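# Take bike from floor rack, stand it on kickstand

## Task

Remove the bike from the floor rack, which is loose and can slide, and leave it standing on its kickstand. At the end nothing may touch the bike: no wall, furniture, loose object or the rack. Release the bike and move the robot away from it. The robot must not fall or be left leaning, or the task fails.

## Robot and tools

Robot: TidyBot++, a mobile base 0.54 m long, 0.50 m wide and 0.38 m tall on four driven casters. It carries one seven-joint arm with a two-finger gripper. The shoulder sits 0.12 m ahead of the base centre, 0.68 m above the floor. The arm starts folded with the hand pointing down. The hand sticks out up to 0.08 m past the front of the base and the elbow is up to 1.15 m high. Cameras: base_camera (pinhole, 644x364) and wrist_camera (fisheye, 644x476, looks along the hand).

Frames: the base frame has its origin on the floor under the base centre, x forward, y left, z up. hand_pose is reported in it, for the point between the finger pads; its z axis runs along the fingers and the fingers close along its y axis. The odometry frame is the base frame where the scene began. Heading is positive to the left, range -3.142 to 3.142. base_tilt is in degrees, positive when leaning forward or right, with about 1 degree of fixed bias.

execute_actions: argument "actions" is a list holding one action or none (an empty list only reports state and images). An action may contain "base", "joints", "speeds"; base and arm motions begin together. "base" holds exactly one command, each a relative offset from where the base last measured itself, not a pose: translate_m (metres, forward +, -2 to 2), strafe_m (metres, left +, -2 to 2) or rotate_rad (radians, counter-clockwise from above +, -6.3 to 6.3). "joints" is one object for the single arm, keyed by joint name, each value an absolute target: joint_1_rad (any angle; positive turns the arm clockwise from above, opposite to rotate_rad), joint_2_rad shoulder -2.249 to 2.249, joint_3_rad any angle, joint_4_rad elbow -2.579 to 2.579, joint_5_rad any angle, joint_6_rad wrist -2.099 to 2.099, joint_7_rad any angle (hand down: positive is counter-clockwise from above; at 1.57 fingers open left/right), all in radians; gripper_pos 0 (open, about 85 mm gap) to 1 (closed, squeezing about 100 N per finger). Unbounded joints take the shorter path, so turn them in steps below half a revolution. "speeds" caps top speed for this action only: translate_m and strafe_m 0.05 to 0.5 m/s, rotate_rad 0.1 to 1.57 rad/s (defaults are the maxima). A base move needing more than 8.667 s at its cap is refused, and no action lasts beyond 15 s. "cameras" lists base_camera, wrist_camera or all; omitted or null means all, [] means none. Any unknown key, name or out-of-range number refuses the call and nothing moves.

Arm geometry, with joint_1_rad 0, joint_3_rad 3.14, joint_5_rad 0: upper arm 0.42 m at angle joint_2 from vertical (forward +), forearm 0.31 m at joint_2 - joint_4, hand 0.31 m at joint_2 - joint_4 - joint_6. Forward reach from the shoulder is the sum of length times sin(angle); height above it is the sum of length times cos(angle). A downward hand reaches at most about 0.94 m high, only near the base.

wait: "seconds" 0 to 10; sends nothing new and returns state and images. zoom_image: "camera" plus "region" [x0, y0, x1, y1] in pixels from the top-left, at most 504x504, of that camera's latest full image. finished_scene: "scene" is the current scene number; it is final and reports success, and the result holds the next task.

Reading results: base_status and joint_status say how each motion ended. "done" for the base means the wheels turned the full amount, even if slipping; a blocked base keeps shoving until timeout and may still say done. "off_target": stopped short and may still be pushing. After "contact_stop" or "time_out" the target is dropped and the part holds in place. "joint command not followed" with a "cause:" line means arm targets were withheld (usually a self-collision); per-joint "not_followed" targets may be retried with later actions. Nothing checks the arm against the base; "ARM HIT" flags a hard hit on the base or arm. Gripper "done" at 1 means nothing was grasped; "off_target" means an object stopped the fingers. on_its_own lists uncommanded changes. motor_effort gives percent of max per motor with the action's peak in brackets; readings carry bias and noise. Joints left out of an action may keep pushing toward older targets. A "Motor temperatures" line lists one value per joint.

Accuracy: friction and load leave joints a little off target; the hand typically lands 1 to 2 cm off, more when extended, and sags while holding something heavy. To correct, send each joint its last command plus (wanted angle minus read angle); never command a loaded joint to its read angle. Trust the images over hand_pose. Odometry drifts a few cm and degrees over many moves.

Hazards: a hit pushing a joint torque sensor to its limit (joints 1-4: 104.5 N m, 5-7: 51.3 N m) freezes the arm and gripper for 10 s while the base continues. Motors heat while holding loads; MOTOR HOT appears from 60 °C and at 75 °C an OVER-TEMPERATURE FAULT lets the arm sink, with joints showing limit_stop_at_motor_heat (resend the target). The robot can tip if the arm snags something about 0.8 m up while the base drives, or if a raised hand is pushed or pulled sideways; pulling the arm back or backing off rights it. The robot holds its last command while you think. Avoid dropping the bike, yanking it, slamming it or shoving hard, and leave it upright on its kickstand, clear of the rack, before letting go and backing away.

Each tool is called by a JSON object that holds its "method" and its "body", one argument or row to a line.

## Session

{"method": "execute_actions", "body": {
  "actions": []
}}

Scene clock: 0.00 s.
Motor temperatures (°C, as the motors report them): [34 30 34 29 36 42 40]
base_odometry: x=+0.000 y=+0.000 heading=+0.000 (m, m, rad; odometry frame)
base_tilt: forward=+0.3 right=-0.3 (deg)
base_status: not commanded
joint_positions: joint_1_rad=-0.003 joint_2_rad=-0.374 joint_3_rad=+3.135 joint_4_rad=-2.553 joint_5_rad=+0.017 joint_6_rad=-0.904 joint_7_rad=+1.576 gripper_pos=+0.000
joint_status: not commanded
motor_effort: joint_1_rad=+1 joint_2_rad=+0 joint_3_rad=+0 joint_4_rad=+14 joint_5_rad=+0 joint_6_rad=+0 joint_7_rad=+0 (%)
hand_pose: x=+0.2413 y=-0.0021 z=+0.5831 quat_wxyz=(+0.008, +0.999, +0.012, +0.029) (m; base frame)
pictures: base_camera, wrist_camera
Images, in order (width x height): base_camera 644x364, wrist_camera 644x476.

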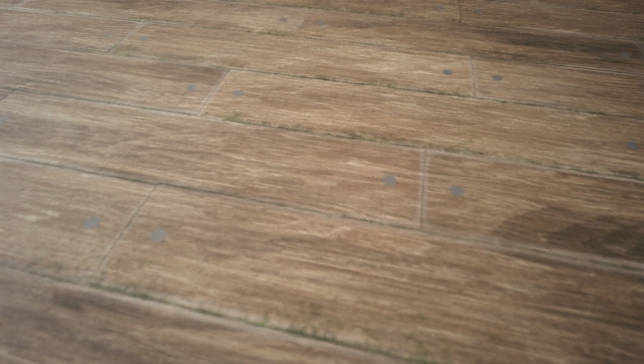

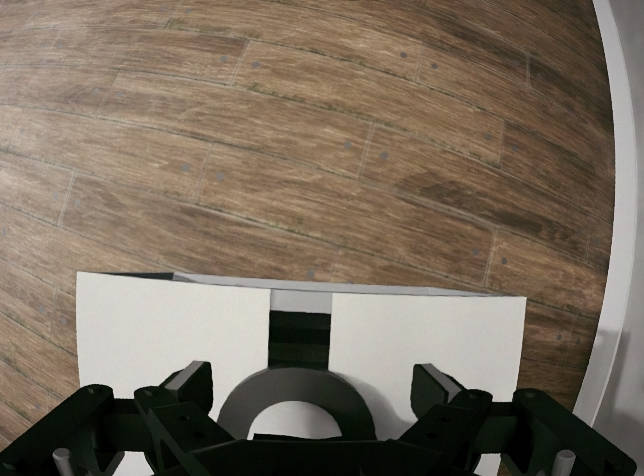

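{"method": "execute_actions", "body": {
  "actions": [
    {"joints":{"joint_4_rad":-2.2,"joint_6_rad":0.0}}
  ],
  "cameras": ["wrist_camera"]
}}

Scene clock: 1.63 s.
Motor temperatures (°C, as the motors report them): [34 30 34 29 36 42 40]
base_odometry: x=+0.000 y=+0.000 heading=+0.000 (m, m, rad; odometry frame)
base_tilt: forward=+0.3 right=-0.3 (deg)
base_status: not commanded
joint_positions: joint_1_rad=-0.003 joint_2_rad=-0.374 joint_3_rad=+3.135 joint_4_rad=-2.208 joint_5_rad=+0.017 joint_6_rad=-0.021 joint_7_rad=+1.576 gripper_pos=+0.000
joint_status: all done
motor_effort: joint_1_rad=-1(1) joint_2_rad=-7(7) joint_3_rad=+0(0) joint_4_rad=+22(22) joint_5_rad=+0(1) joint_6_rad=+7(8) joint_7_rad=+0(0) (%)
hand_pose: x=+0.5675 y=+0.0057 z=+0.9048 quat_wxyz=(+0.005, +0.800, +0.013, +0.600) (m; base frame)
pictures: wrist_camera
Images, in order (width x height): wrist_camera 644x476.

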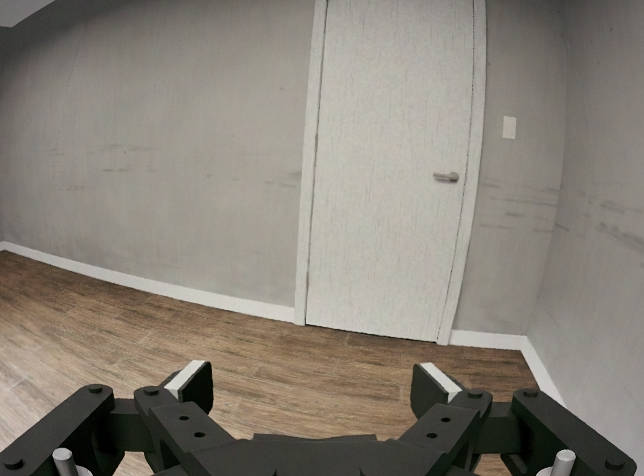

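{"method": "execute_actions", "body": {
  "actions": [
    {"joints":{"joint_1_rad":-1.5,"joint_6_rad":-0.2}}
  ],
  "cameras": ["wrist_camera"]
}}

Scene clock: 4.43 s.
Motor temperatures (°C, as the motors report them): [34 30 34 29 36 42 40]
base_odometry: x=+0.000 y=+0.000 heading=+0.000 (m, m, rad; odometry frame)
base_tilt: forward=+0.3 right=-0.3 (deg)
base_status: not commanded
joint_positions: joint_1_rad=-1.488 joint_2_rad=-0.374 joint_3_rad=+3.135 joint_4_rad=-2.208 joint_5_rad=+0.017 joint_6_rad=-0.168 joint_7_rad=+1.576 gripper_pos=+0.000
joint_status: all done
motor_effort: joint_1_rad=+0(0) joint_2_rad=-7(8) joint_3_rad=+0(1) joint_4_rad=+22(22) joint_5_rad=+0(0) joint_6_rad=+7(8) joint_7_rad=+0(1) (%)
hand_pose: x=+0.1513 y=+0.4314 z=+0.8620 quat_wxyz=(-0.361, +0.611, +0.579, +0.402) (m; base frame)
pictures: wrist_camera
Images, in order (width x height): wrist_camera 644x476.

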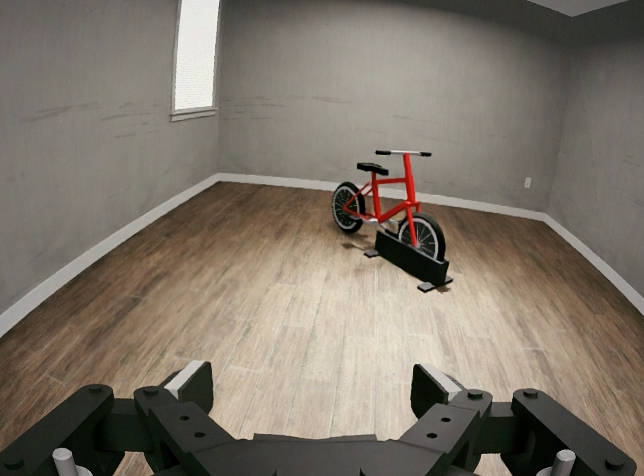

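{"method": "zoom_image", "body": {
  "camera": "wrist_camera",
  "region": [300, 130, 480, 310]
}}

Region (300, 130, 480, 310) of wrist_camera's 644x476 image, scaled by 2.800.

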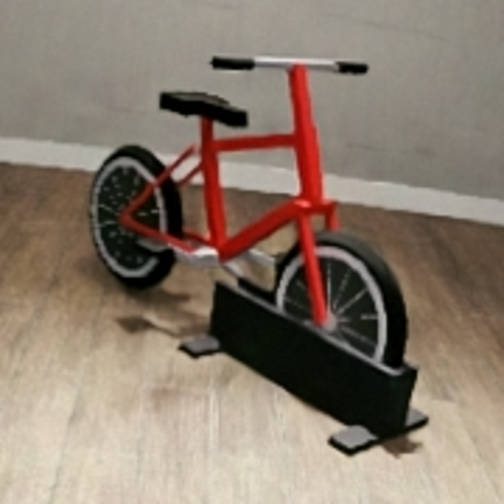

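{"method": "execute_actions", "body": {
  "actions": [
    {"base":{"translate_m":1.3},"joints":{"joint_1_rad":-1.9}}
  ]
}}

{"method": "execute_actions", "body": {
  "actions": [
    {"base":{"strafe_m":1.2},"joints":{"joint_1_rad":-2.1,"joint_6_rad":-0.4}}
  ]
}}

Scene clock: 8.90 s.
Motor temperatures (°C, as the motors report them): [34 30 34 29 36 42 40]
base_odometry: x=+1.300 y=+0.000 heading=+0.000 (m, m, rad; odometry frame)
base_tilt: forward=+0.3 right=-0.3 (deg)
base_status: done
joint_positions: joint_1_rad=-1.887 joint_2_rad=-0.374 joint_3_rad=+3.135 joint_4_rad=-2.208 joint_5_rad=+0.017 joint_6_rad=-0.169 joint_7_rad=+1.576 gripper_pos=+0.000
joint_status: all done
motor_effort: joint_1_rad=+0(1) joint_2_rad=-7(8) joint_3_rad=+0(2) joint_4_rad=+22(23) joint_5_rad=+0(0) joint_6_rad=+7(7) joint_7_rad=+0(0) (%)
hand_pose: x=-0.0189 y=+0.4098 z=+0.8616 quat_wxyz=(-0.433, +0.484, +0.689, +0.322) (m; base frame)
pictures: base_camera, wrist_camera
Images, in order (width x height): base_camera 644x364, wrist_camera 644x476.

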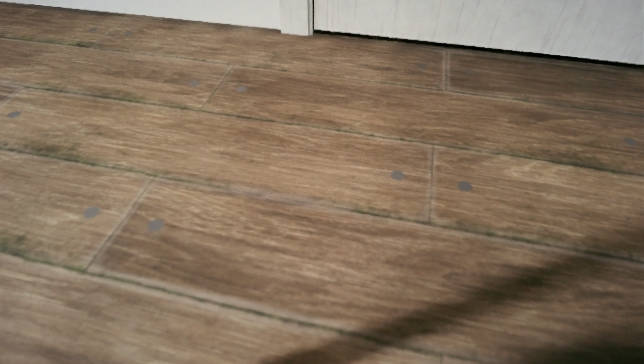

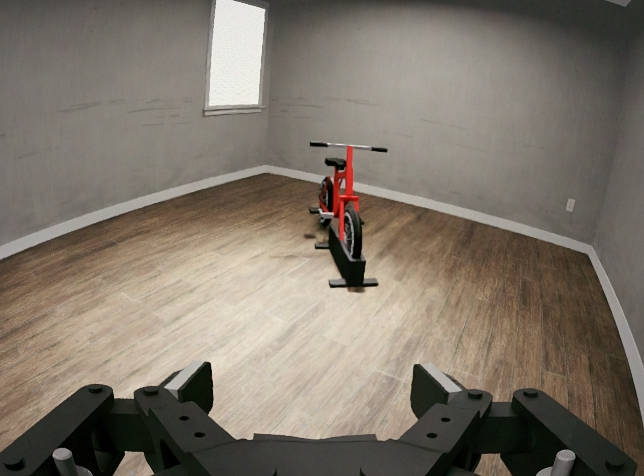

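Scene clock: 12.67 s.
Motor temperatures (°C, as the motors report them): [34 30 34 29 36 42 40]
base_odometry: x=+1.301 y=+1.201 heading=+0.000 (m, m, rad; odometry frame)
base_tilt: forward=+0.2 right=-0.3 (deg)
base_status: done
joint_positions: joint_1_rad=-2.089 joint_2_rad=-0.375 joint_3_rad=+3.135 joint_4_rad=-2.208 joint_5_rad=+0.017 joint_6_rad=-0.372 joint_7_rad=+1.576 gripper_pos=+0.000
joint_status: all done
motor_effort: joint_1_rad=+1(1) joint_2_rad=-7(10) joint_3_rad=+0(2) joint_4_rad=+21(23) joint_5_rad=+0(1) joint_6_rad=+6(8) joint_7_rad=+0(0) (%)
hand_pose: x=-0.0812 y=+0.3467 z=+0.8076 quat_wxyz=(-0.387, +0.438, +0.777, +0.233) (m; base frame)
pictures: base_camera, wrist_camera
Images, in order (width x height): base_camera 644x364, wrist_camera 644x476.

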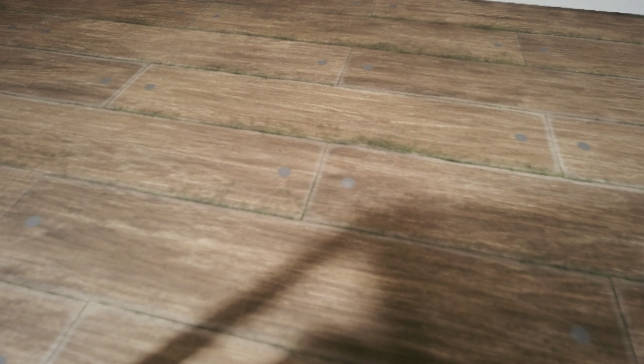

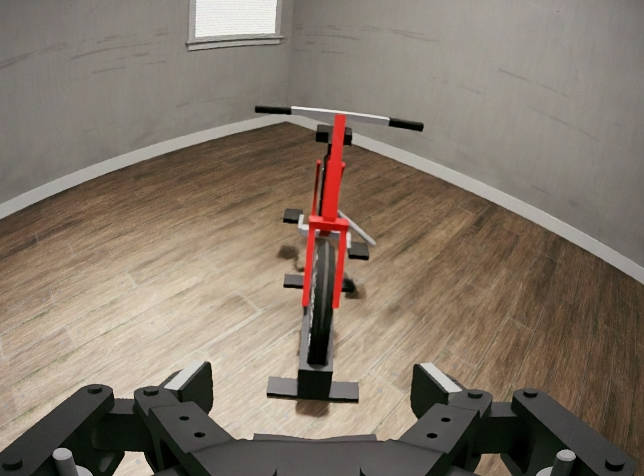

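{"method": "zoom_image", "body": {
  "camera": "wrist_camera",
  "region": [240, 140, 420, 320]
}}

Region (240, 140, 420, 320) of wrist_camera's 644x476 image, scaled by 2.800.

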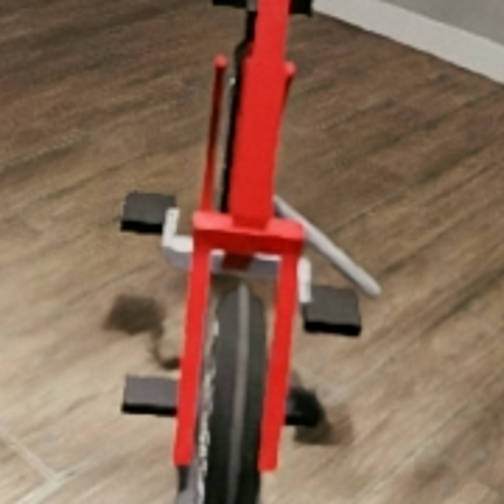

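{"method": "execute_actions", "body": {
  "actions": [
    {"base":{"translate_m":0.35},"joints":{"joint_1_rad":-1.6}}
  ],
  "cameras": []
}}

{"method": "execute_actions", "body": {
  "actions": [
    {"base":{"strafe_m":1.7}}
  ],
  "cameras": ["wrist_camera"]
}}

Scene clock: 15.03 s.
Motor temperatures (°C, as the motors report them): [34 30 34 29 36 42 40]
base_odometry: x=+1.651 y=+1.201 heading=+0.000 (m, m, rad; odometry frame)
base_tilt: forward=+0.3 right=-0.3 (deg)
base_status: done
joint_positions: joint_1_rad=-1.610 joint_2_rad=-0.375 joint_3_rad=+3.136 joint_4_rad=-2.208 joint_5_rad=+0.017 joint_6_rad=-0.372 joint_7_rad=+1.576 gripper_pos=+0.000
joint_status: all done
motor_effort: joint_1_rad=+0(2) joint_2_rad=-7(8) joint_3_rad=+0(2) joint_4_rad=+22(21) joint_5_rad=+0(1) joint_6_rad=+6(7) joint_7_rad=+0(0) (%)
hand_pose: x=+0.1016 y=+0.3999 z=+0.8076 quat_wxyz=(-0.320, +0.611, +0.651, +0.318) (m; base frame)
pictures: none
No camera images: the call's "cameras" was empty. Leave "cameras" out to get every camera's image.

Scene clock: 19.80 s.
Motor temperatures (°C, as the motors report them): [34 30 34 29 36 42 40]
base_odometry: x=+1.651 y=+2.901 heading=+0.000 (m, m, rad; odometry frame)
base_tilt: forward=+0.3 right=-0.3 (deg)
base_status: done
joint_positions: joint_1_rad=-1.610 joint_2_rad=-0.375 joint_3_rad=+3.136 joint_4_rad=-2.208 joint_5_rad=+0.017 joint_6_rad=-0.373 joint_7_rad=+1.576 gripper_pos=+0.000
joint_status: not commanded
motor_effort: joint_1_rad=+1(0) joint_2_rad=-7(9) joint_3_rad=+0(1) joint_4_rad=+22(22) joint_5_rad=+0(0) joint_6_rad=+6(6) joint_7_rad=+0(0) (%)
hand_pose: x=+0.1017 y=+0.3999 z=+0.8073 quat_wxyz=(-0.320, +0.611, +0.651, +0.318) (m; base frame)
pictures: wrist_camera
Images, in order (width x height): wrist_camera 644x476.

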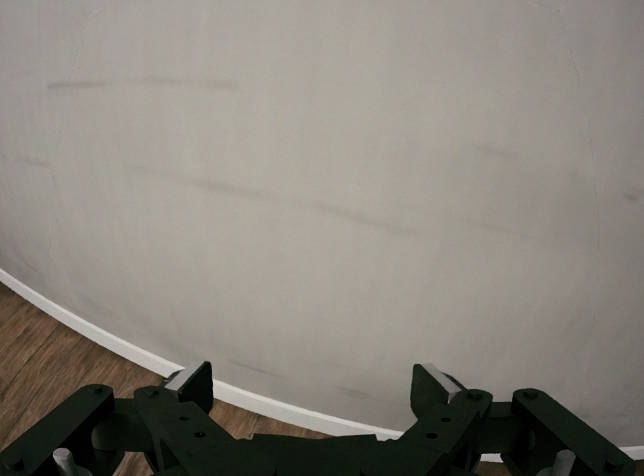

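{"method": "execute_actions", "body": {
  "actions": [
    {"base":{"rotate_rad":-2.61},"joints":{"joint_1_rad":0,"joint_6_rad":-0.5}}
  ]
}}

Scene clock: 22.93 s.
Motor temperatures (°C, as the motors report them): [34 30 34 29 36 42 40]
base_odometry: x=+1.651 y=+2.901 heading=-2.609 (m, m, rad; odometry frame)
base_tilt: forward=+0.2 right=-0.3 (deg)
base_status: done
joint_positions: joint_1_rad=-0.008 joint_2_rad=-0.375 joint_3_rad=+3.136 joint_4_rad=-2.208 joint_5_rad=+0.017 joint_6_rad=-0.468 joint_7_rad=+1.576 gripper_pos=+0.000
joint_status: all done
motor_effort: joint_1_rad=+1(1) joint_2_rad=-6(8) joint_3_rad=+0(2) joint_4_rad=+21(21) joint_5_rad=+0(1) joint_6_rad=+6(6) joint_7_rad=+0(0) (%)
hand_pose: x=+0.5006 y=+0.0042 z=+0.7844 quat_wxyz=(+0.006, +0.913, +0.014, +0.408) (m; base frame)
pictures: base_camera, wrist_camera
Images, in order (width x height): base_camera 644x364, wrist_camera 644x476.

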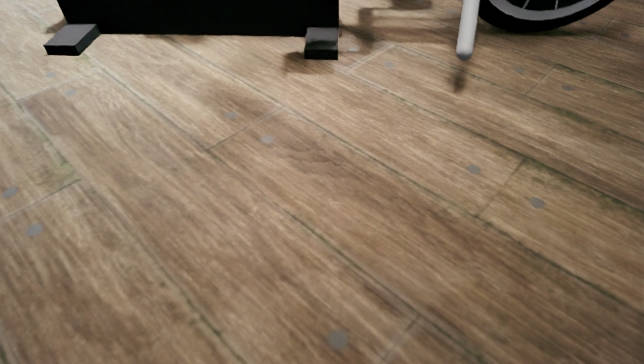

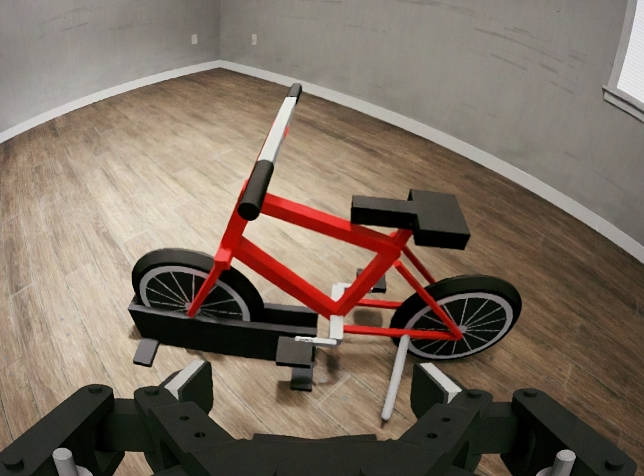

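{"method": "zoom_image", "body": {
  "camera": "wrist_camera",
  "region": [120, 230, 440, 430]
}}

Region (120, 230, 440, 430) of wrist_camera's 644x476 image, scaled by 1.575; it fills the top 315 rows of this view, and the rest is white.

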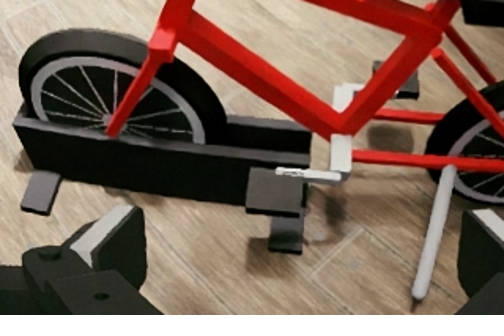

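{"method": "execute_actions", "body": {
  "actions": [
    {"base":{"strafe_m":-0.1},"joints":{"joint_2_rad":0.426,"joint_4_rad":-0.99,"joint_6_rad":-1.725,"joint_7_rad":0.0}}
  ],
  "cameras": ["wrist_camera"]
}}

Scene clock: 27.17 s.
Motor temperatures (°C, as the motors report them): [34 30 34 29 36 42 40]
base_odometry: x=+1.600 y=+2.987 heading=-2.610 (m, m, rad; odometry frame)
base_tilt: forward=+0.3 right=-0.3 (deg)
base_status: done
joint_positions: joint_1_rad=-0.007 joint_2_rad=+0.415 joint_3_rad=+3.136 joint_4_rad=-1.009 joint_5_rad=+0.017 joint_6_rad=-1.694 joint_7_rad=+0.024 gripper_pos=+0.000
joint_status: all done
motor_effort: joint_1_rad=+1(1) joint_2_rad=-31(31) joint_3_rad=+0(2) joint_4_rad=+17(22) joint_5_rad=+0(1) joint_6_rad=-1(7) joint_7_rad=+0(0) (%)
hand_pose: x=+0.6071 y=+0.0017 z=+0.8017 quat_wxyz=(-0.003, +0.719, -0.695, +0.014) (m; base frame)
pictures: wrist_camera
Images, in order (width x height): wrist_camera 644x476.

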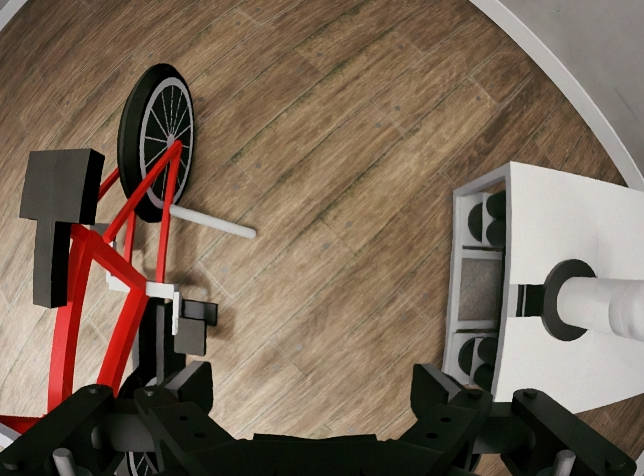

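{"method": "execute_actions", "body": {
  "actions": [
    {"base":{"translate_m":0.3}}
  ]
}}

Scene clock: 38.70 s.
Motor temperatures (°C, as the motors report them): [34 30 34 29 36 42 40]
base_odometry: x=+1.342 y=+2.835 heading=-2.610 (m, m, rad; odometry frame)
base_tilt: forward=+0.3 right=-0.3 (deg)
base_status: done
joint_positions: joint_1_rad=-0.007 joint_2_rad=+0.426 joint_3_rad=+3.136 joint_4_rad=-1.006 joint_5_rad=+0.017 joint_6_rad=-1.697 joint_7_rad=+0.024 gripper_pos=+0.000
joint_status: not commanded
motor_effort: joint_1_rad=+1(1) joint_2_rad=-32(33) joint_3_rad=+0(1) joint_4_rad=+17(19) joint_5_rad=+1(1) joint_6_rad=-1(1) joint_7_rad=+0(0) (%)
hand_pose: x=+0.6081 y=+0.0016 z=+0.7973 quat_wxyz=(+0.001, +0.719, -0.695, +0.010) (m; base frame)
pictures: base_camera, wrist_camera
Images, in order (width x height): base_camera 644x364, wrist_camera 644x476.

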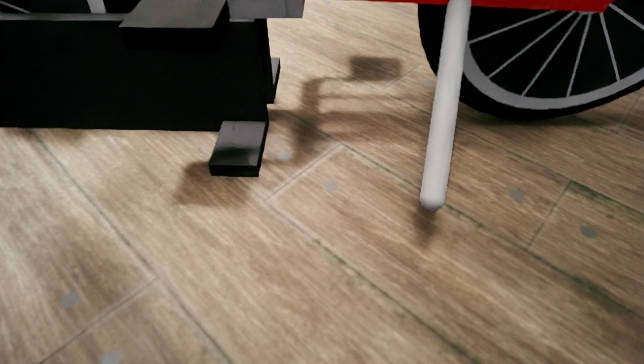

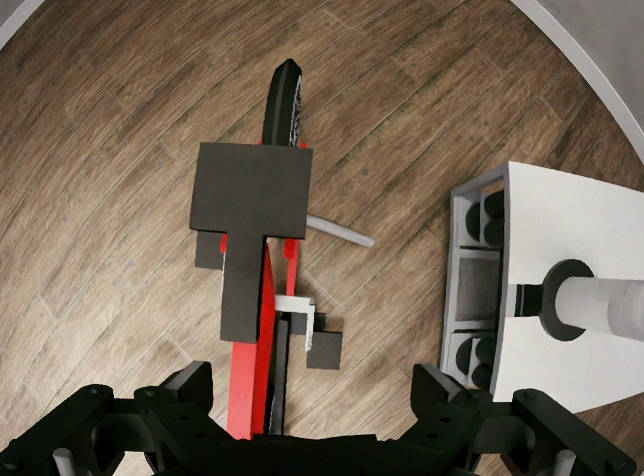

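{"method": "execute_actions", "body": {
  "actions": [
    {"base":{"translate_m":0.09},"joints":{"joint_2_rad":0.46,"joint_4_rad":-1.44,"joint_6_rad":-1.23,"joint_7_rad":-0.02}}
  ],
  "cameras": []
}}

{"method": "execute_actions", "body": {
  "actions": [
    {"base":{"strafe_m":-0.035}}
  ],
  "cameras": ["wrist_camera"]
}}

Scene clock: 40.77 s.
Motor temperatures (°C, as the motors report them): [34 31 34 29 36 42 40]
base_odometry: x=+1.264 y=+2.790 heading=-2.610 (m, m, rad; odometry frame)
base_tilt: forward=+0.3 right=-0.3 (deg)
base_status: done
joint_positions: joint_1_rad=-0.007 joint_2_rad=+0.454 joint_3_rad=+3.136 joint_4_rad=-1.424 joint_5_rad=+0.017 joint_6_rad=-1.261 joint_7_rad=+0.007 gripper_pos=+0.000
joint_status: all done
motor_effort: joint_1_rad=+1(2) joint_2_rad=-31(34) joint_3_rad=+0(1) joint_4_rad=+16(19) joint_5_rad=+0(1) joint_6_rad=-1(1) joint_7_rad=+0(0) (%)
hand_pose: x=+0.6041 y=+0.0021 z=+0.6538 quat_wxyz=(+0.004, +0.716, -0.698, +0.006) (m; base frame)
pictures: none
No camera images: the call's "cameras" was empty. Leave "cameras" out to get every camera's image.

Scene clock: 41.63 s.
Motor temperatures (°C, as the motors report them): [34 31 34 29 36 42 40]
base_odometry: x=+1.246 y=+2.820 heading=-2.610 (m, m, rad; odometry frame)
base_tilt: forward=+0.3 right=-0.3 (deg)
base_status: done
joint_positions: joint_1_rad=+0.002 joint_2_rad=+0.454 joint_3_rad=+3.136 joint_4_rad=-1.424 joint_5_rad=+0.017 joint_6_rad=-1.260 joint_7_rad=+0.007 gripper_pos=+0.000
joint_status: not commanded
motor_effort: joint_1_rad=+0(5) joint_2_rad=-31(32) joint_3_rad=+0(2) joint_4_rad=+16(17) joint_5_rad=+1(2) joint_6_rad=-1(1) joint_7_rad=+0(0) (%)
hand_pose: x=+0.6041 y=-0.0026 z=+0.6537 quat_wxyz=(+0.004, +0.712, -0.702, +0.006) (m; base frame)
pictures: wrist_camera
Images, in order (width x height): wrist_camera 644x476.

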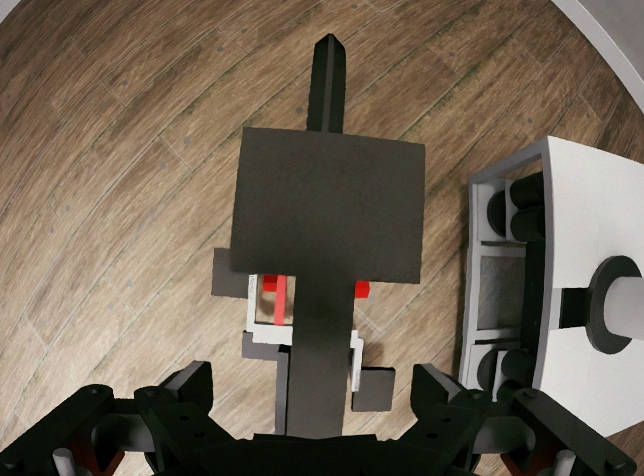

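{"method": "execute_actions", "body": {
  "actions": [
    {"joints":{"joint_2_rad":0.547,"joint_4_rad":-1.685,"joint_6_rad":-0.835,"joint_7_rad":-0.075}}
  ],
  "cameras": ["wrist_camera"]
}}

Scene clock: 43.67 s.
Motor temperatures (°C, as the motors report them): [34 31 34 29 36 42 40]
base_odometry: x=+1.246 y=+2.820 heading=-2.610 (m, m, rad; odometry frame)
base_tilt: forward=+0.3 right=-0.3 (deg)
base_status: not commanded
joint_positions: joint_1_rad=+0.002 joint_2_rad=+0.545 joint_3_rad=+3.136 joint_4_rad=-1.673 joint_5_rad=+0.017 joint_6_rad=-0.865 joint_7_rad=-0.048 gripper_pos=+0.000
joint_status: all done
motor_effort: joint_1_rad=+0(0) joint_2_rad=-31(34) joint_3_rad=+0(0) joint_4_rad=+14(16) joint_5_rad=+0(0) joint_6_rad=+0(0) joint_7_rad=+0(0) (%)
hand_pose: x=+0.6060 y=-0.0014 z=+0.5415 quat_wxyz=(-0.017, +0.694, -0.719, +0.024) (m; base frame)
pictures: wrist_camera
Images, in order (width x height): wrist_camera 644x476.

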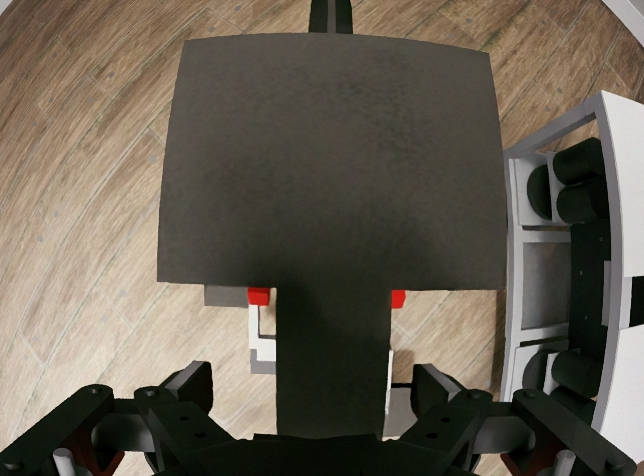

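{"method": "execute_actions", "body": {
  "actions": [
    {"joints":{"gripper_pos":1.0}}
  ]
}}

Scene clock: 44.87 s.
Motor temperatures (°C, as the motors report them): [34 31 34 29 36 42 40]
base_odometry: x=+1.246 y=+2.820 heading=-2.610 (m, m, rad; odometry frame)
base_tilt: forward=+0.3 right=-0.3 (deg)
base_status: not commanded
joint_positions: joint_1_rad=+0.002 joint_2_rad=+0.542 joint_3_rad=+3.136 joint_4_rad=-1.681 joint_5_rad=+0.017 joint_6_rad=-0.867 joint_7_rad=-0.051 gripper_pos=+0.574
joint_status: gripper_pos off_target (ended at +0.574, target +1.000)
motor_effort: joint_1_rad=+1(1) joint_2_rad=-29(33) joint_3_rad=+0(1) joint_4_rad=+14(20) joint_5_rad=+0(2) joint_6_rad=+3(10) joint_7_rad=+0(1) (%)
hand_pose: x=+0.6020 y=-0.0014 z=+0.5406 quat_wxyz=(-0.015, +0.693, -0.720, +0.022) (m; base frame)
pictures: base_camera, wrist_camera
Images, in order (width x height): base_camera 644x364, wrist_camera 644x476.

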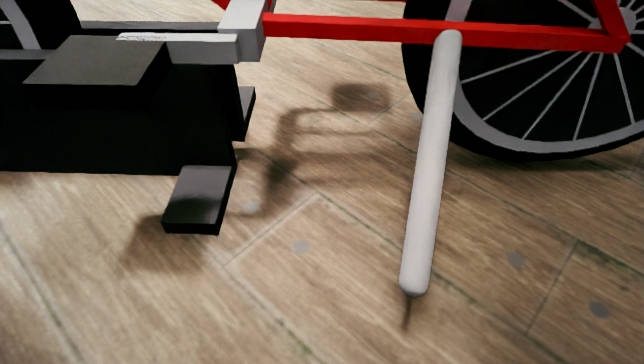

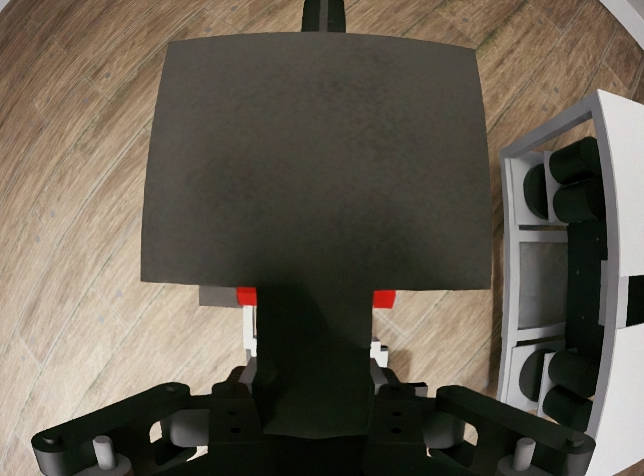

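{"method": "execute_actions", "body": {
  "actions": [
    {"base":{"strafe_m":-0.2},"speeds":{"strafe_m":0.1},"joints":{"joint_2_rad":0.612,"joint_4_rad":-1.525,"joint_6_rad":-1.0}}
  ]
}}

Scene clock: 47.53 s.
Motor temperatures (°C, as the motors report them): [34 31 34 29 36 42 40]
base_odometry: x=+1.144 y=+2.992 heading=-2.610 (m, m, rad; odometry frame)
base_tilt: forward=+0.3 right=-0.3 (deg)
base_status: done
joint_positions: joint_1_rad=-0.002 joint_2_rad=+0.610 joint_3_rad=+3.131 joint_4_rad=-1.549 joint_5_rad=+0.019 joint_6_rad=-0.980 joint_7_rad=-0.063 gripper_pos=+0.574
joint_status: all done
motor_effort: joint_1_rad=+1(6) joint_2_rad=-36(37) joint_3_rad=+0(4) joint_4_rad=+16(17) joint_5_rad=-1(4) joint_6_rad=+1(5) joint_7_rad=-2(3) (%)
hand_pose: x=+0.6222 y=+0.0023 z=+0.5411 quat_wxyz=(+0.002, +0.692, -0.722, +0.005) (m; base frame)
pictures: base_camera, wrist_camera
Images, in order (width x height): base_camera 644x364, wrist_camera 644x476.

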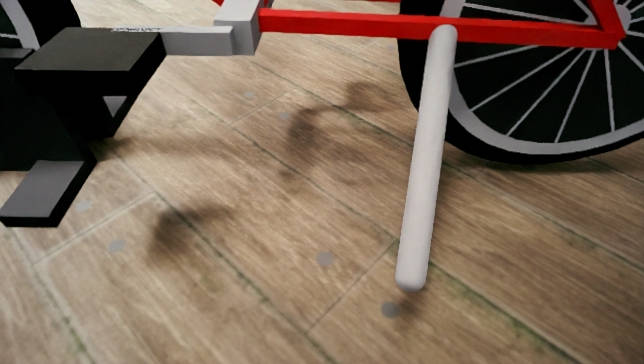

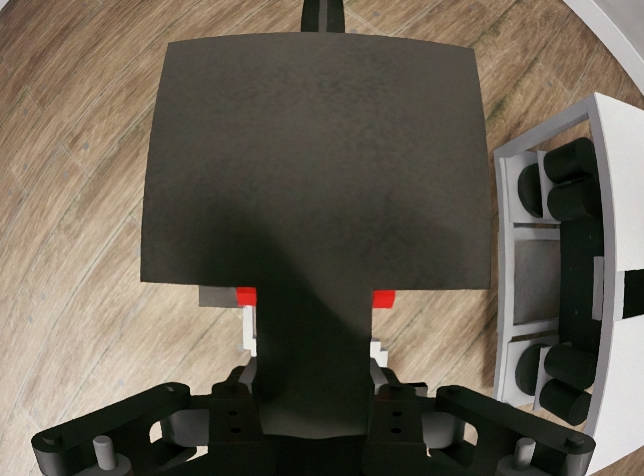

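{"method": "execute_actions", "body": {
  "actions": [
    {"base":{"strafe_m":-0.18},"speeds":{"strafe_m":0.1},"joints":{"joint_1_rad":0.16,"joint_7_rad":0.12}}
  ]
}}

Scene clock: 50.80 s.
Motor temperatures (°C, as the motors report them): [34 31 34 29 36 42 40]
base_odometry: x=+1.053 y=+3.148 heading=-2.610 (m, m, rad; odometry frame)
base_tilt: forward=+0.3 right=-0.3 (deg)
base_status: done
joint_positions: joint_1_rad=+0.172 joint_2_rad=+0.612 joint_3_rad=+3.145 joint_4_rad=-1.544 joint_5_rad=+0.022 joint_6_rad=-0.990 joint_7_rad=+0.113 gripper_pos=+0.574
joint_status: all done
motor_effort: joint_1_rad=-1(12) joint_2_rad=-35(37) joint_3_rad=-2(7) joint_4_rad=+16(18) joint_5_rad=+2(9) joint_6_rad=+1(3) joint_7_rad=+2(5) (%)
hand_pose: x=+0.6132 y=-0.0921 z=+0.5413 quat_wxyz=(+0.009, +0.689, -0.725, +0.005) (m; base frame)
pictures: base_camera, wrist_camera
Images, in order (width x height): base_camera 644x364, wrist_camera 644x476.

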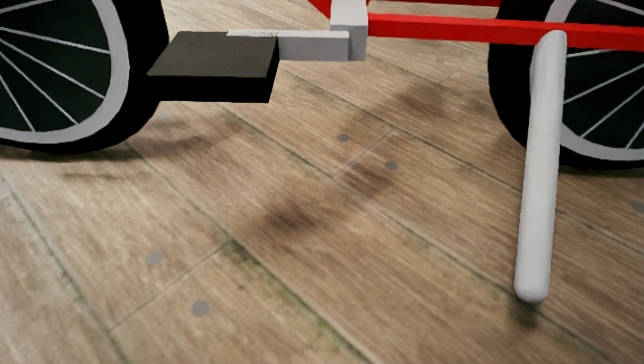

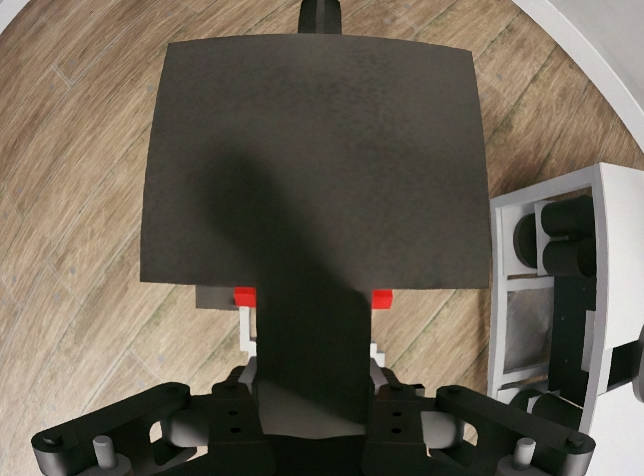

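{"method": "execute_actions", "body": {
  "actions": [
    {"base":{"strafe_m":-0.04},"speeds":{"strafe_m":0.1},"joints":{"joint_1_rad":0.38,"joint_7_rad":0.34}}
  ]
}}

Scene clock: 52.70 s.
Motor temperatures (°C, as the motors report them): [34 31 34 29 36 42 40]
base_odometry: x=+1.032 y=+3.182 heading=-2.610 (m, m, rad; odometry frame)
base_tilt: forward=+0.3 right=-0.3 (deg)
base_status: done
joint_positions: joint_1_rad=+0.393 joint_2_rad=+0.619 joint_3_rad=+3.148 joint_4_rad=-1.528 joint_5_rad=+0.019 joint_6_rad=-0.977 joint_7_rad=+0.336 gripper_pos=+0.575
joint_status: all done
motor_effort: joint_1_rad=-3(7) joint_2_rad=-36(39) joint_3_rad=-4(6) joint_4_rad=+16(18) joint_5_rad=+1(7) joint_6_rad=-1(9) joint_7_rad=+4(4) (%)
hand_pose: x=+0.5904 y=-0.2029 z=+0.5417 quat_wxyz=(+0.006, +0.689, -0.725, +0.012) (m; base frame)
pictures: base_camera, wrist_camera
Images, in order (width x height): base_camera 644x364, wrist_camera 644x476.

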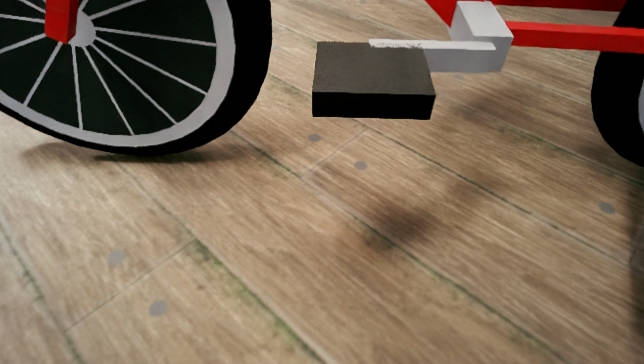

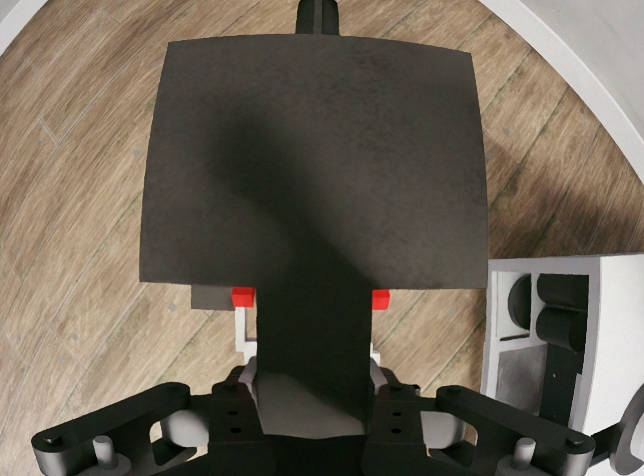

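{"method": "execute_actions", "body": {
  "actions": [
    {"joints":{"joint_1_rad":0.425,"joint_2_rad":0.497,"joint_4_rad":-1.775,"joint_6_rad":-0.745,"joint_7_rad":0.39,"gripper_pos":0.46}}
  ]
}}

Scene clock: 54.43 s.
Motor temperatures (°C, as the motors report them): [34 31 34 29 36 42 40]
base_odometry: x=+1.032 y=+3.182 heading=-2.610 (m, m, rad; odometry frame)
base_tilt: forward=+0.3 right=-0.3 (deg)
base_status: not commanded
joint_positions: joint_1_rad=+0.427 joint_2_rad=+0.505 joint_3_rad=+3.146 joint_4_rad=-1.800 joint_5_rad=+0.020 joint_6_rad=-0.821 joint_7_rad=+0.363 gripper_pos=+0.460
joint_status: joint_6_rad off_target (ended at -0.821, target -0.745); the others done
motor_effort: joint_1_rad=-2(4) joint_2_rad=-29(37) joint_3_rad=-3(4) joint_4_rad=+18(21) joint_5_rad=-1(2) joint_6_rad=+6(8) joint_7_rad=+0(4) (%)
hand_pose: x=+0.5187 y=-0.1875 z=+0.5280 quat_wxyz=(+0.005, +0.688, -0.726, +0.010) (m; base frame)
pictures: base_camera, wrist_camera
Images, in order (width x height): base_camera 644x364, wrist_camera 644x476.

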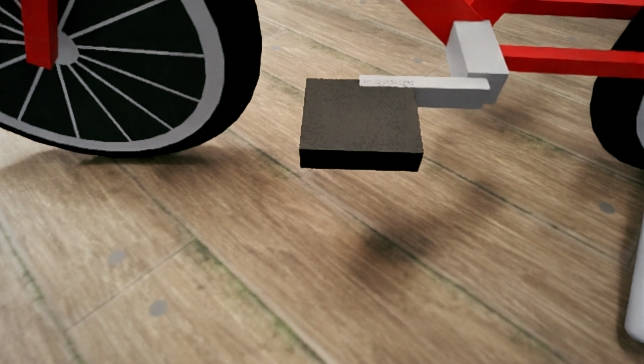

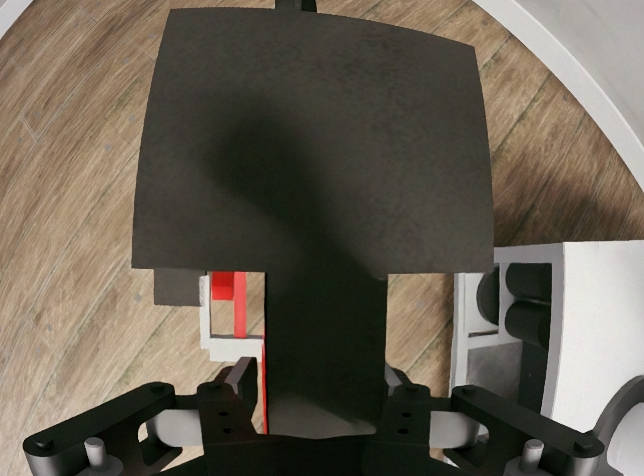

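{"method": "execute_actions", "body": {
  "actions": [
    {"joints":{"joint_4_rad":-1.80,"joint_6_rad":-0.82,"gripper_pos":0.25}}
  ]
}}

Scene clock: 55.43 s.
Motor temperatures (°C, as the motors report them): [34 31 34 29 36 42 40]
base_odometry: x=+1.032 y=+3.182 heading=-2.610 (m, m, rad; odometry frame)
base_tilt: forward=+0.3 right=-0.3 (deg)
base_status: not commanded
joint_positions: joint_1_rad=+0.430 joint_2_rad=+0.508 joint_3_rad=+3.146 joint_4_rad=-1.842 joint_5_rad=+0.020 joint_6_rad=-0.842 joint_7_rad=+0.364 gripper_pos=+0.250
joint_status: joint_4_rad off_target (ended at -1.842, target -1.800); the others done
motor_effort: joint_1_rad=-2(3) joint_2_rad=-32(33) joint_3_rad=-3(4) joint_4_rad=+22(24) joint_5_rad=-2(3) joint_6_rad=+6(7) joint_7_rad=+0(0) (%)
hand_pose: x=+0.4921 y=-0.1768 z=+0.5176 quat_wxyz=(+0.017, +0.687, -0.727, -0.020) (m; base frame)
pictures: base_camera, wrist_camera
Images, in order (width x height): base_camera 644x364, wrist_camera 644x476.

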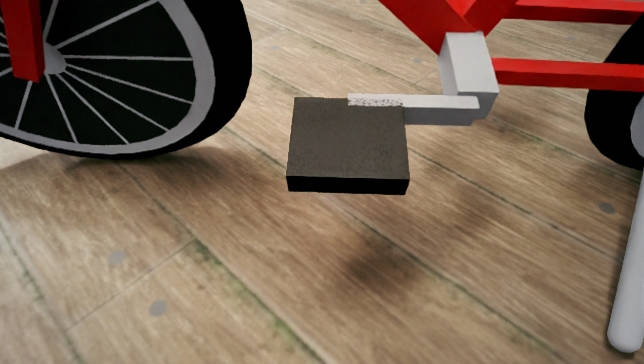

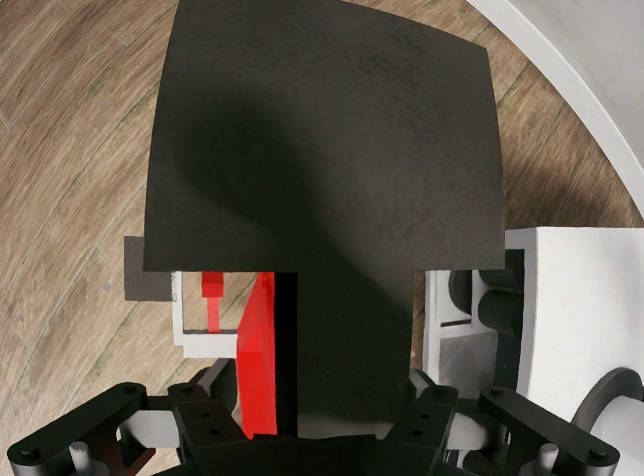

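{"method": "execute_actions", "body": {
  "actions": []
}}

{"method": "zoom_image", "body": {
  "camera": "base_camera",
  "region": [484, 204, 644, 364]
}}

Scene clock: 55.53 s.
Motor temperatures (°C, as the motors report them): [34 31 34 29 36 42 40]
base_odometry: x=+1.032 y=+3.182 heading=-2.610 (m, m, rad; odometry frame)
base_tilt: forward=+0.3 right=-0.3 (deg)
base_status: not commanded
joint_positions: joint_1_rad=+0.430 joint_2_rad=+0.508 joint_3_rad=+3.146 joint_4_rad=-1.842 joint_5_rad=+0.020 joint_6_rad=-0.842 joint_7_rad=+0.364 gripper_pos=+0.250
joint_status: joint_4_rad off_target (ended at -1.842, target -1.800); the others done
motor_effort: joint_1_rad=-3(3) joint_2_rad=-32(33) joint_3_rad=-3(4) joint_4_rad=+22(24) joint_5_rad=-2(3) joint_6_rad=+6(7) joint_7_rad=+0(0) (%)
hand_pose: x=+0.4921 y=-0.1768 z=+0.5176 quat_wxyz=(+0.017, +0.687, -0.727, -0.020) (m; base frame)
pictures: base_camera, wrist_camera
Images, in order (width x height): base_camera 644x364, wrist_camera 644x476.

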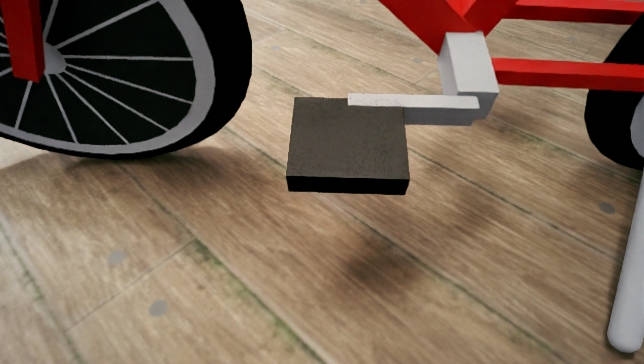

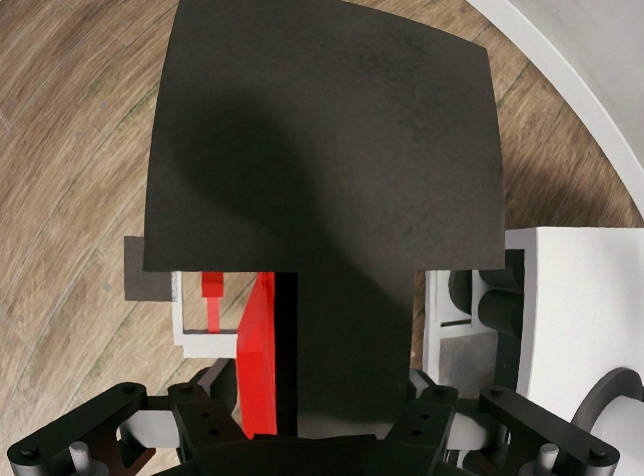

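Region (484, 204, 644, 364) of base_camera's 644x364 image, scaled by 3.150.

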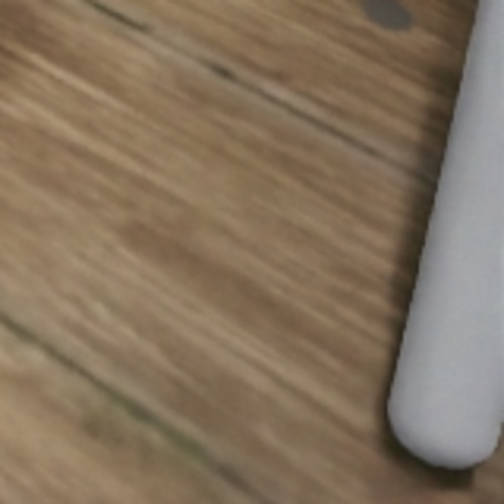

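{"method": "execute_actions", "body": {
  "actions": [
    {"joints":{"gripper_pos":0.0}}
  ]
}}

Scene clock: 56.30 s.
Motor temperatures (°C, as the motors report them): [34 31 34 29 36 42 40]
base_odometry: x=+1.032 y=+3.182 heading=-2.610 (m, m, rad; odometry frame)
base_tilt: forward=+0.3 right=-0.3 (deg)
base_status: not commanded
joint_positions: joint_1_rad=+0.431 joint_2_rad=+0.508 joint_3_rad=+3.146 joint_4_rad=-1.846 joint_5_rad=+0.020 joint_6_rad=-0.843 joint_7_rad=+0.364 gripper_pos=+0.000
joint_status: all done
motor_effort: joint_1_rad=-2(3) joint_2_rad=-33(33) joint_3_rad=-3(4) joint_4_rad=+22(24) joint_5_rad=-2(2) joint_6_rad=+7(7) joint_7_rad=+0(0) (%)
hand_pose: x=+0.4897 y=-0.1760 z=+0.5167 quat_wxyz=(+0.018, +0.686, -0.727, -0.023) (m; base frame)
pictures: base_camera, wrist_camera
Images, in order (width x height): base_camera 644x364, wrist_camera 644x476.

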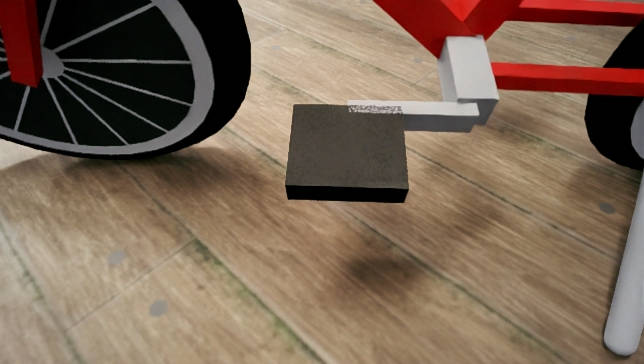

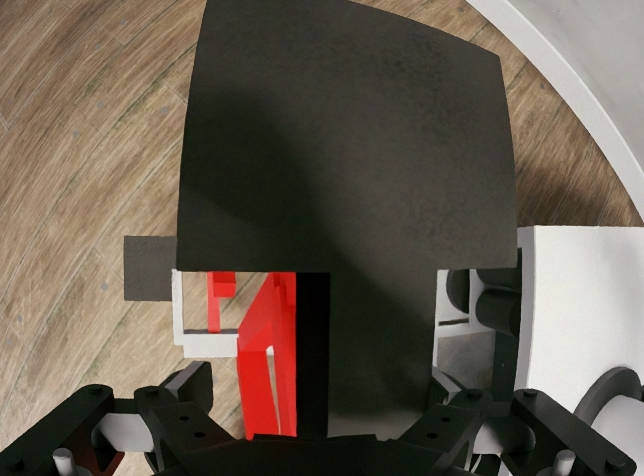

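{"method": "execute_actions", "body": {
  "actions": [
    {"base":{"translate_m":-0.02},"speeds":{"translate_m":0.05}}
  ]
}}

Scene clock: 57.63 s.
Motor temperatures (°C, as the motors report them): [34 31 34 29 36 42 40]
base_odometry: x=+1.050 y=+3.193 heading=-2.610 (m, m, rad; odometry frame)
base_tilt: forward=+0.3 right=-0.3 (deg)
base_status: done
joint_positions: joint_1_rad=+0.432 joint_2_rad=+0.505 joint_3_rad=+3.144 joint_4_rad=-1.832 joint_5_rad=+0.021 joint_6_rad=-0.846 joint_7_rad=+0.364 gripper_pos=+0.000
joint_status: not commanded
motor_effort: joint_1_rad=-1(4) joint_2_rad=-31(34) joint_3_rad=-2(5) joint_4_rad=+18(23) joint_5_rad=-1(4) joint_6_rad=+4(8) joint_7_rad=+0(0) (%)
hand_pose: x=+0.4961 y=-0.1790 z=+0.5210 quat_wxyz=(+0.015, +0.687, -0.726, -0.016) (m; base frame)
pictures: base_camera, wrist_camera
Images, in order (width x height): base_camera 644x364, wrist_camera 644x476.

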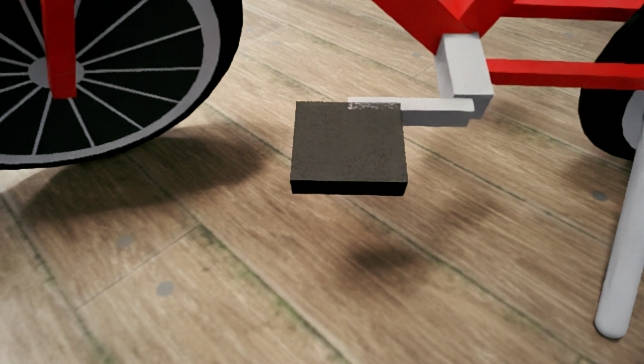

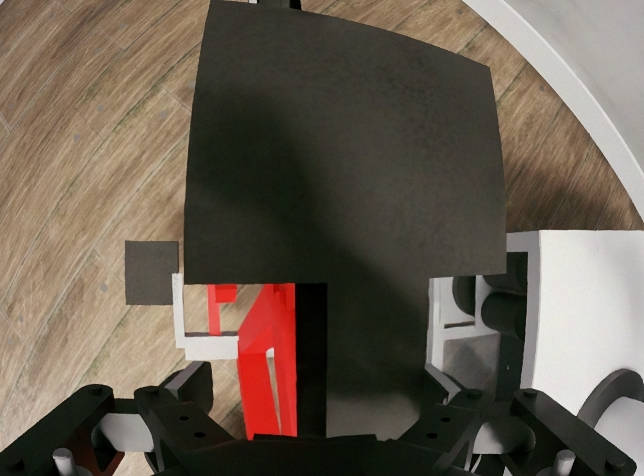

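{"method": "execute_actions", "body": {
  "actions": [
    {"joints":{"joint_4_rad":-1.86,"joint_6_rad":-0.88}}
  ]
}}

Scene clock: 58.53 s.
Motor temperatures (°C, as the motors report them): [34 31 34 29 36 42 40]
base_odometry: x=+1.050 y=+3.193 heading=-2.610 (m, m, rad; odometry frame)
base_tilt: forward=+0.3 right=-0.3 (deg)
base_status: not commanded
joint_positions: joint_1_rad=+0.432 joint_2_rad=+0.504 joint_3_rad=+3.144 joint_4_rad=-1.840 joint_5_rad=+0.021 joint_6_rad=-0.849 joint_7_rad=+0.364 gripper_pos=+0.000
joint_status: all done
motor_effort: joint_1_rad=+1(1) joint_2_rad=-28(30) joint_3_rad=+0(2) joint_4_rad=+12(18) joint_5_rad=+0(1) joint_6_rad=-1(3) joint_7_rad=+0(0) (%)
hand_pose: x=+0.4915 y=-0.1767 z=+0.5198 quat_wxyz=(+0.017, +0.687, -0.726, -0.021) (m; base frame)
pictures: base_camera, wrist_camera
Images, in order (width x height): base_camera 644x364, wrist_camera 644x476.

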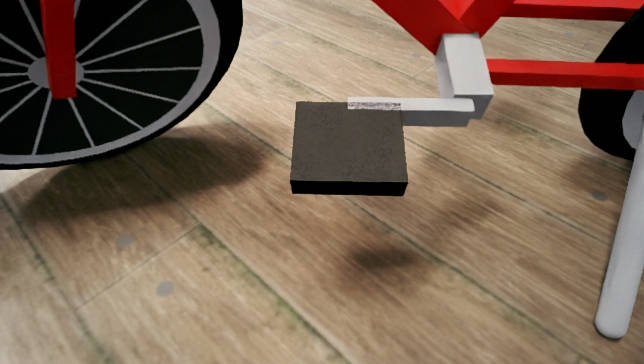

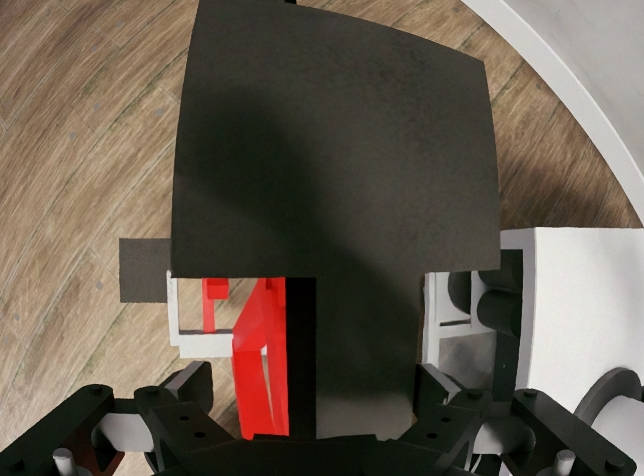

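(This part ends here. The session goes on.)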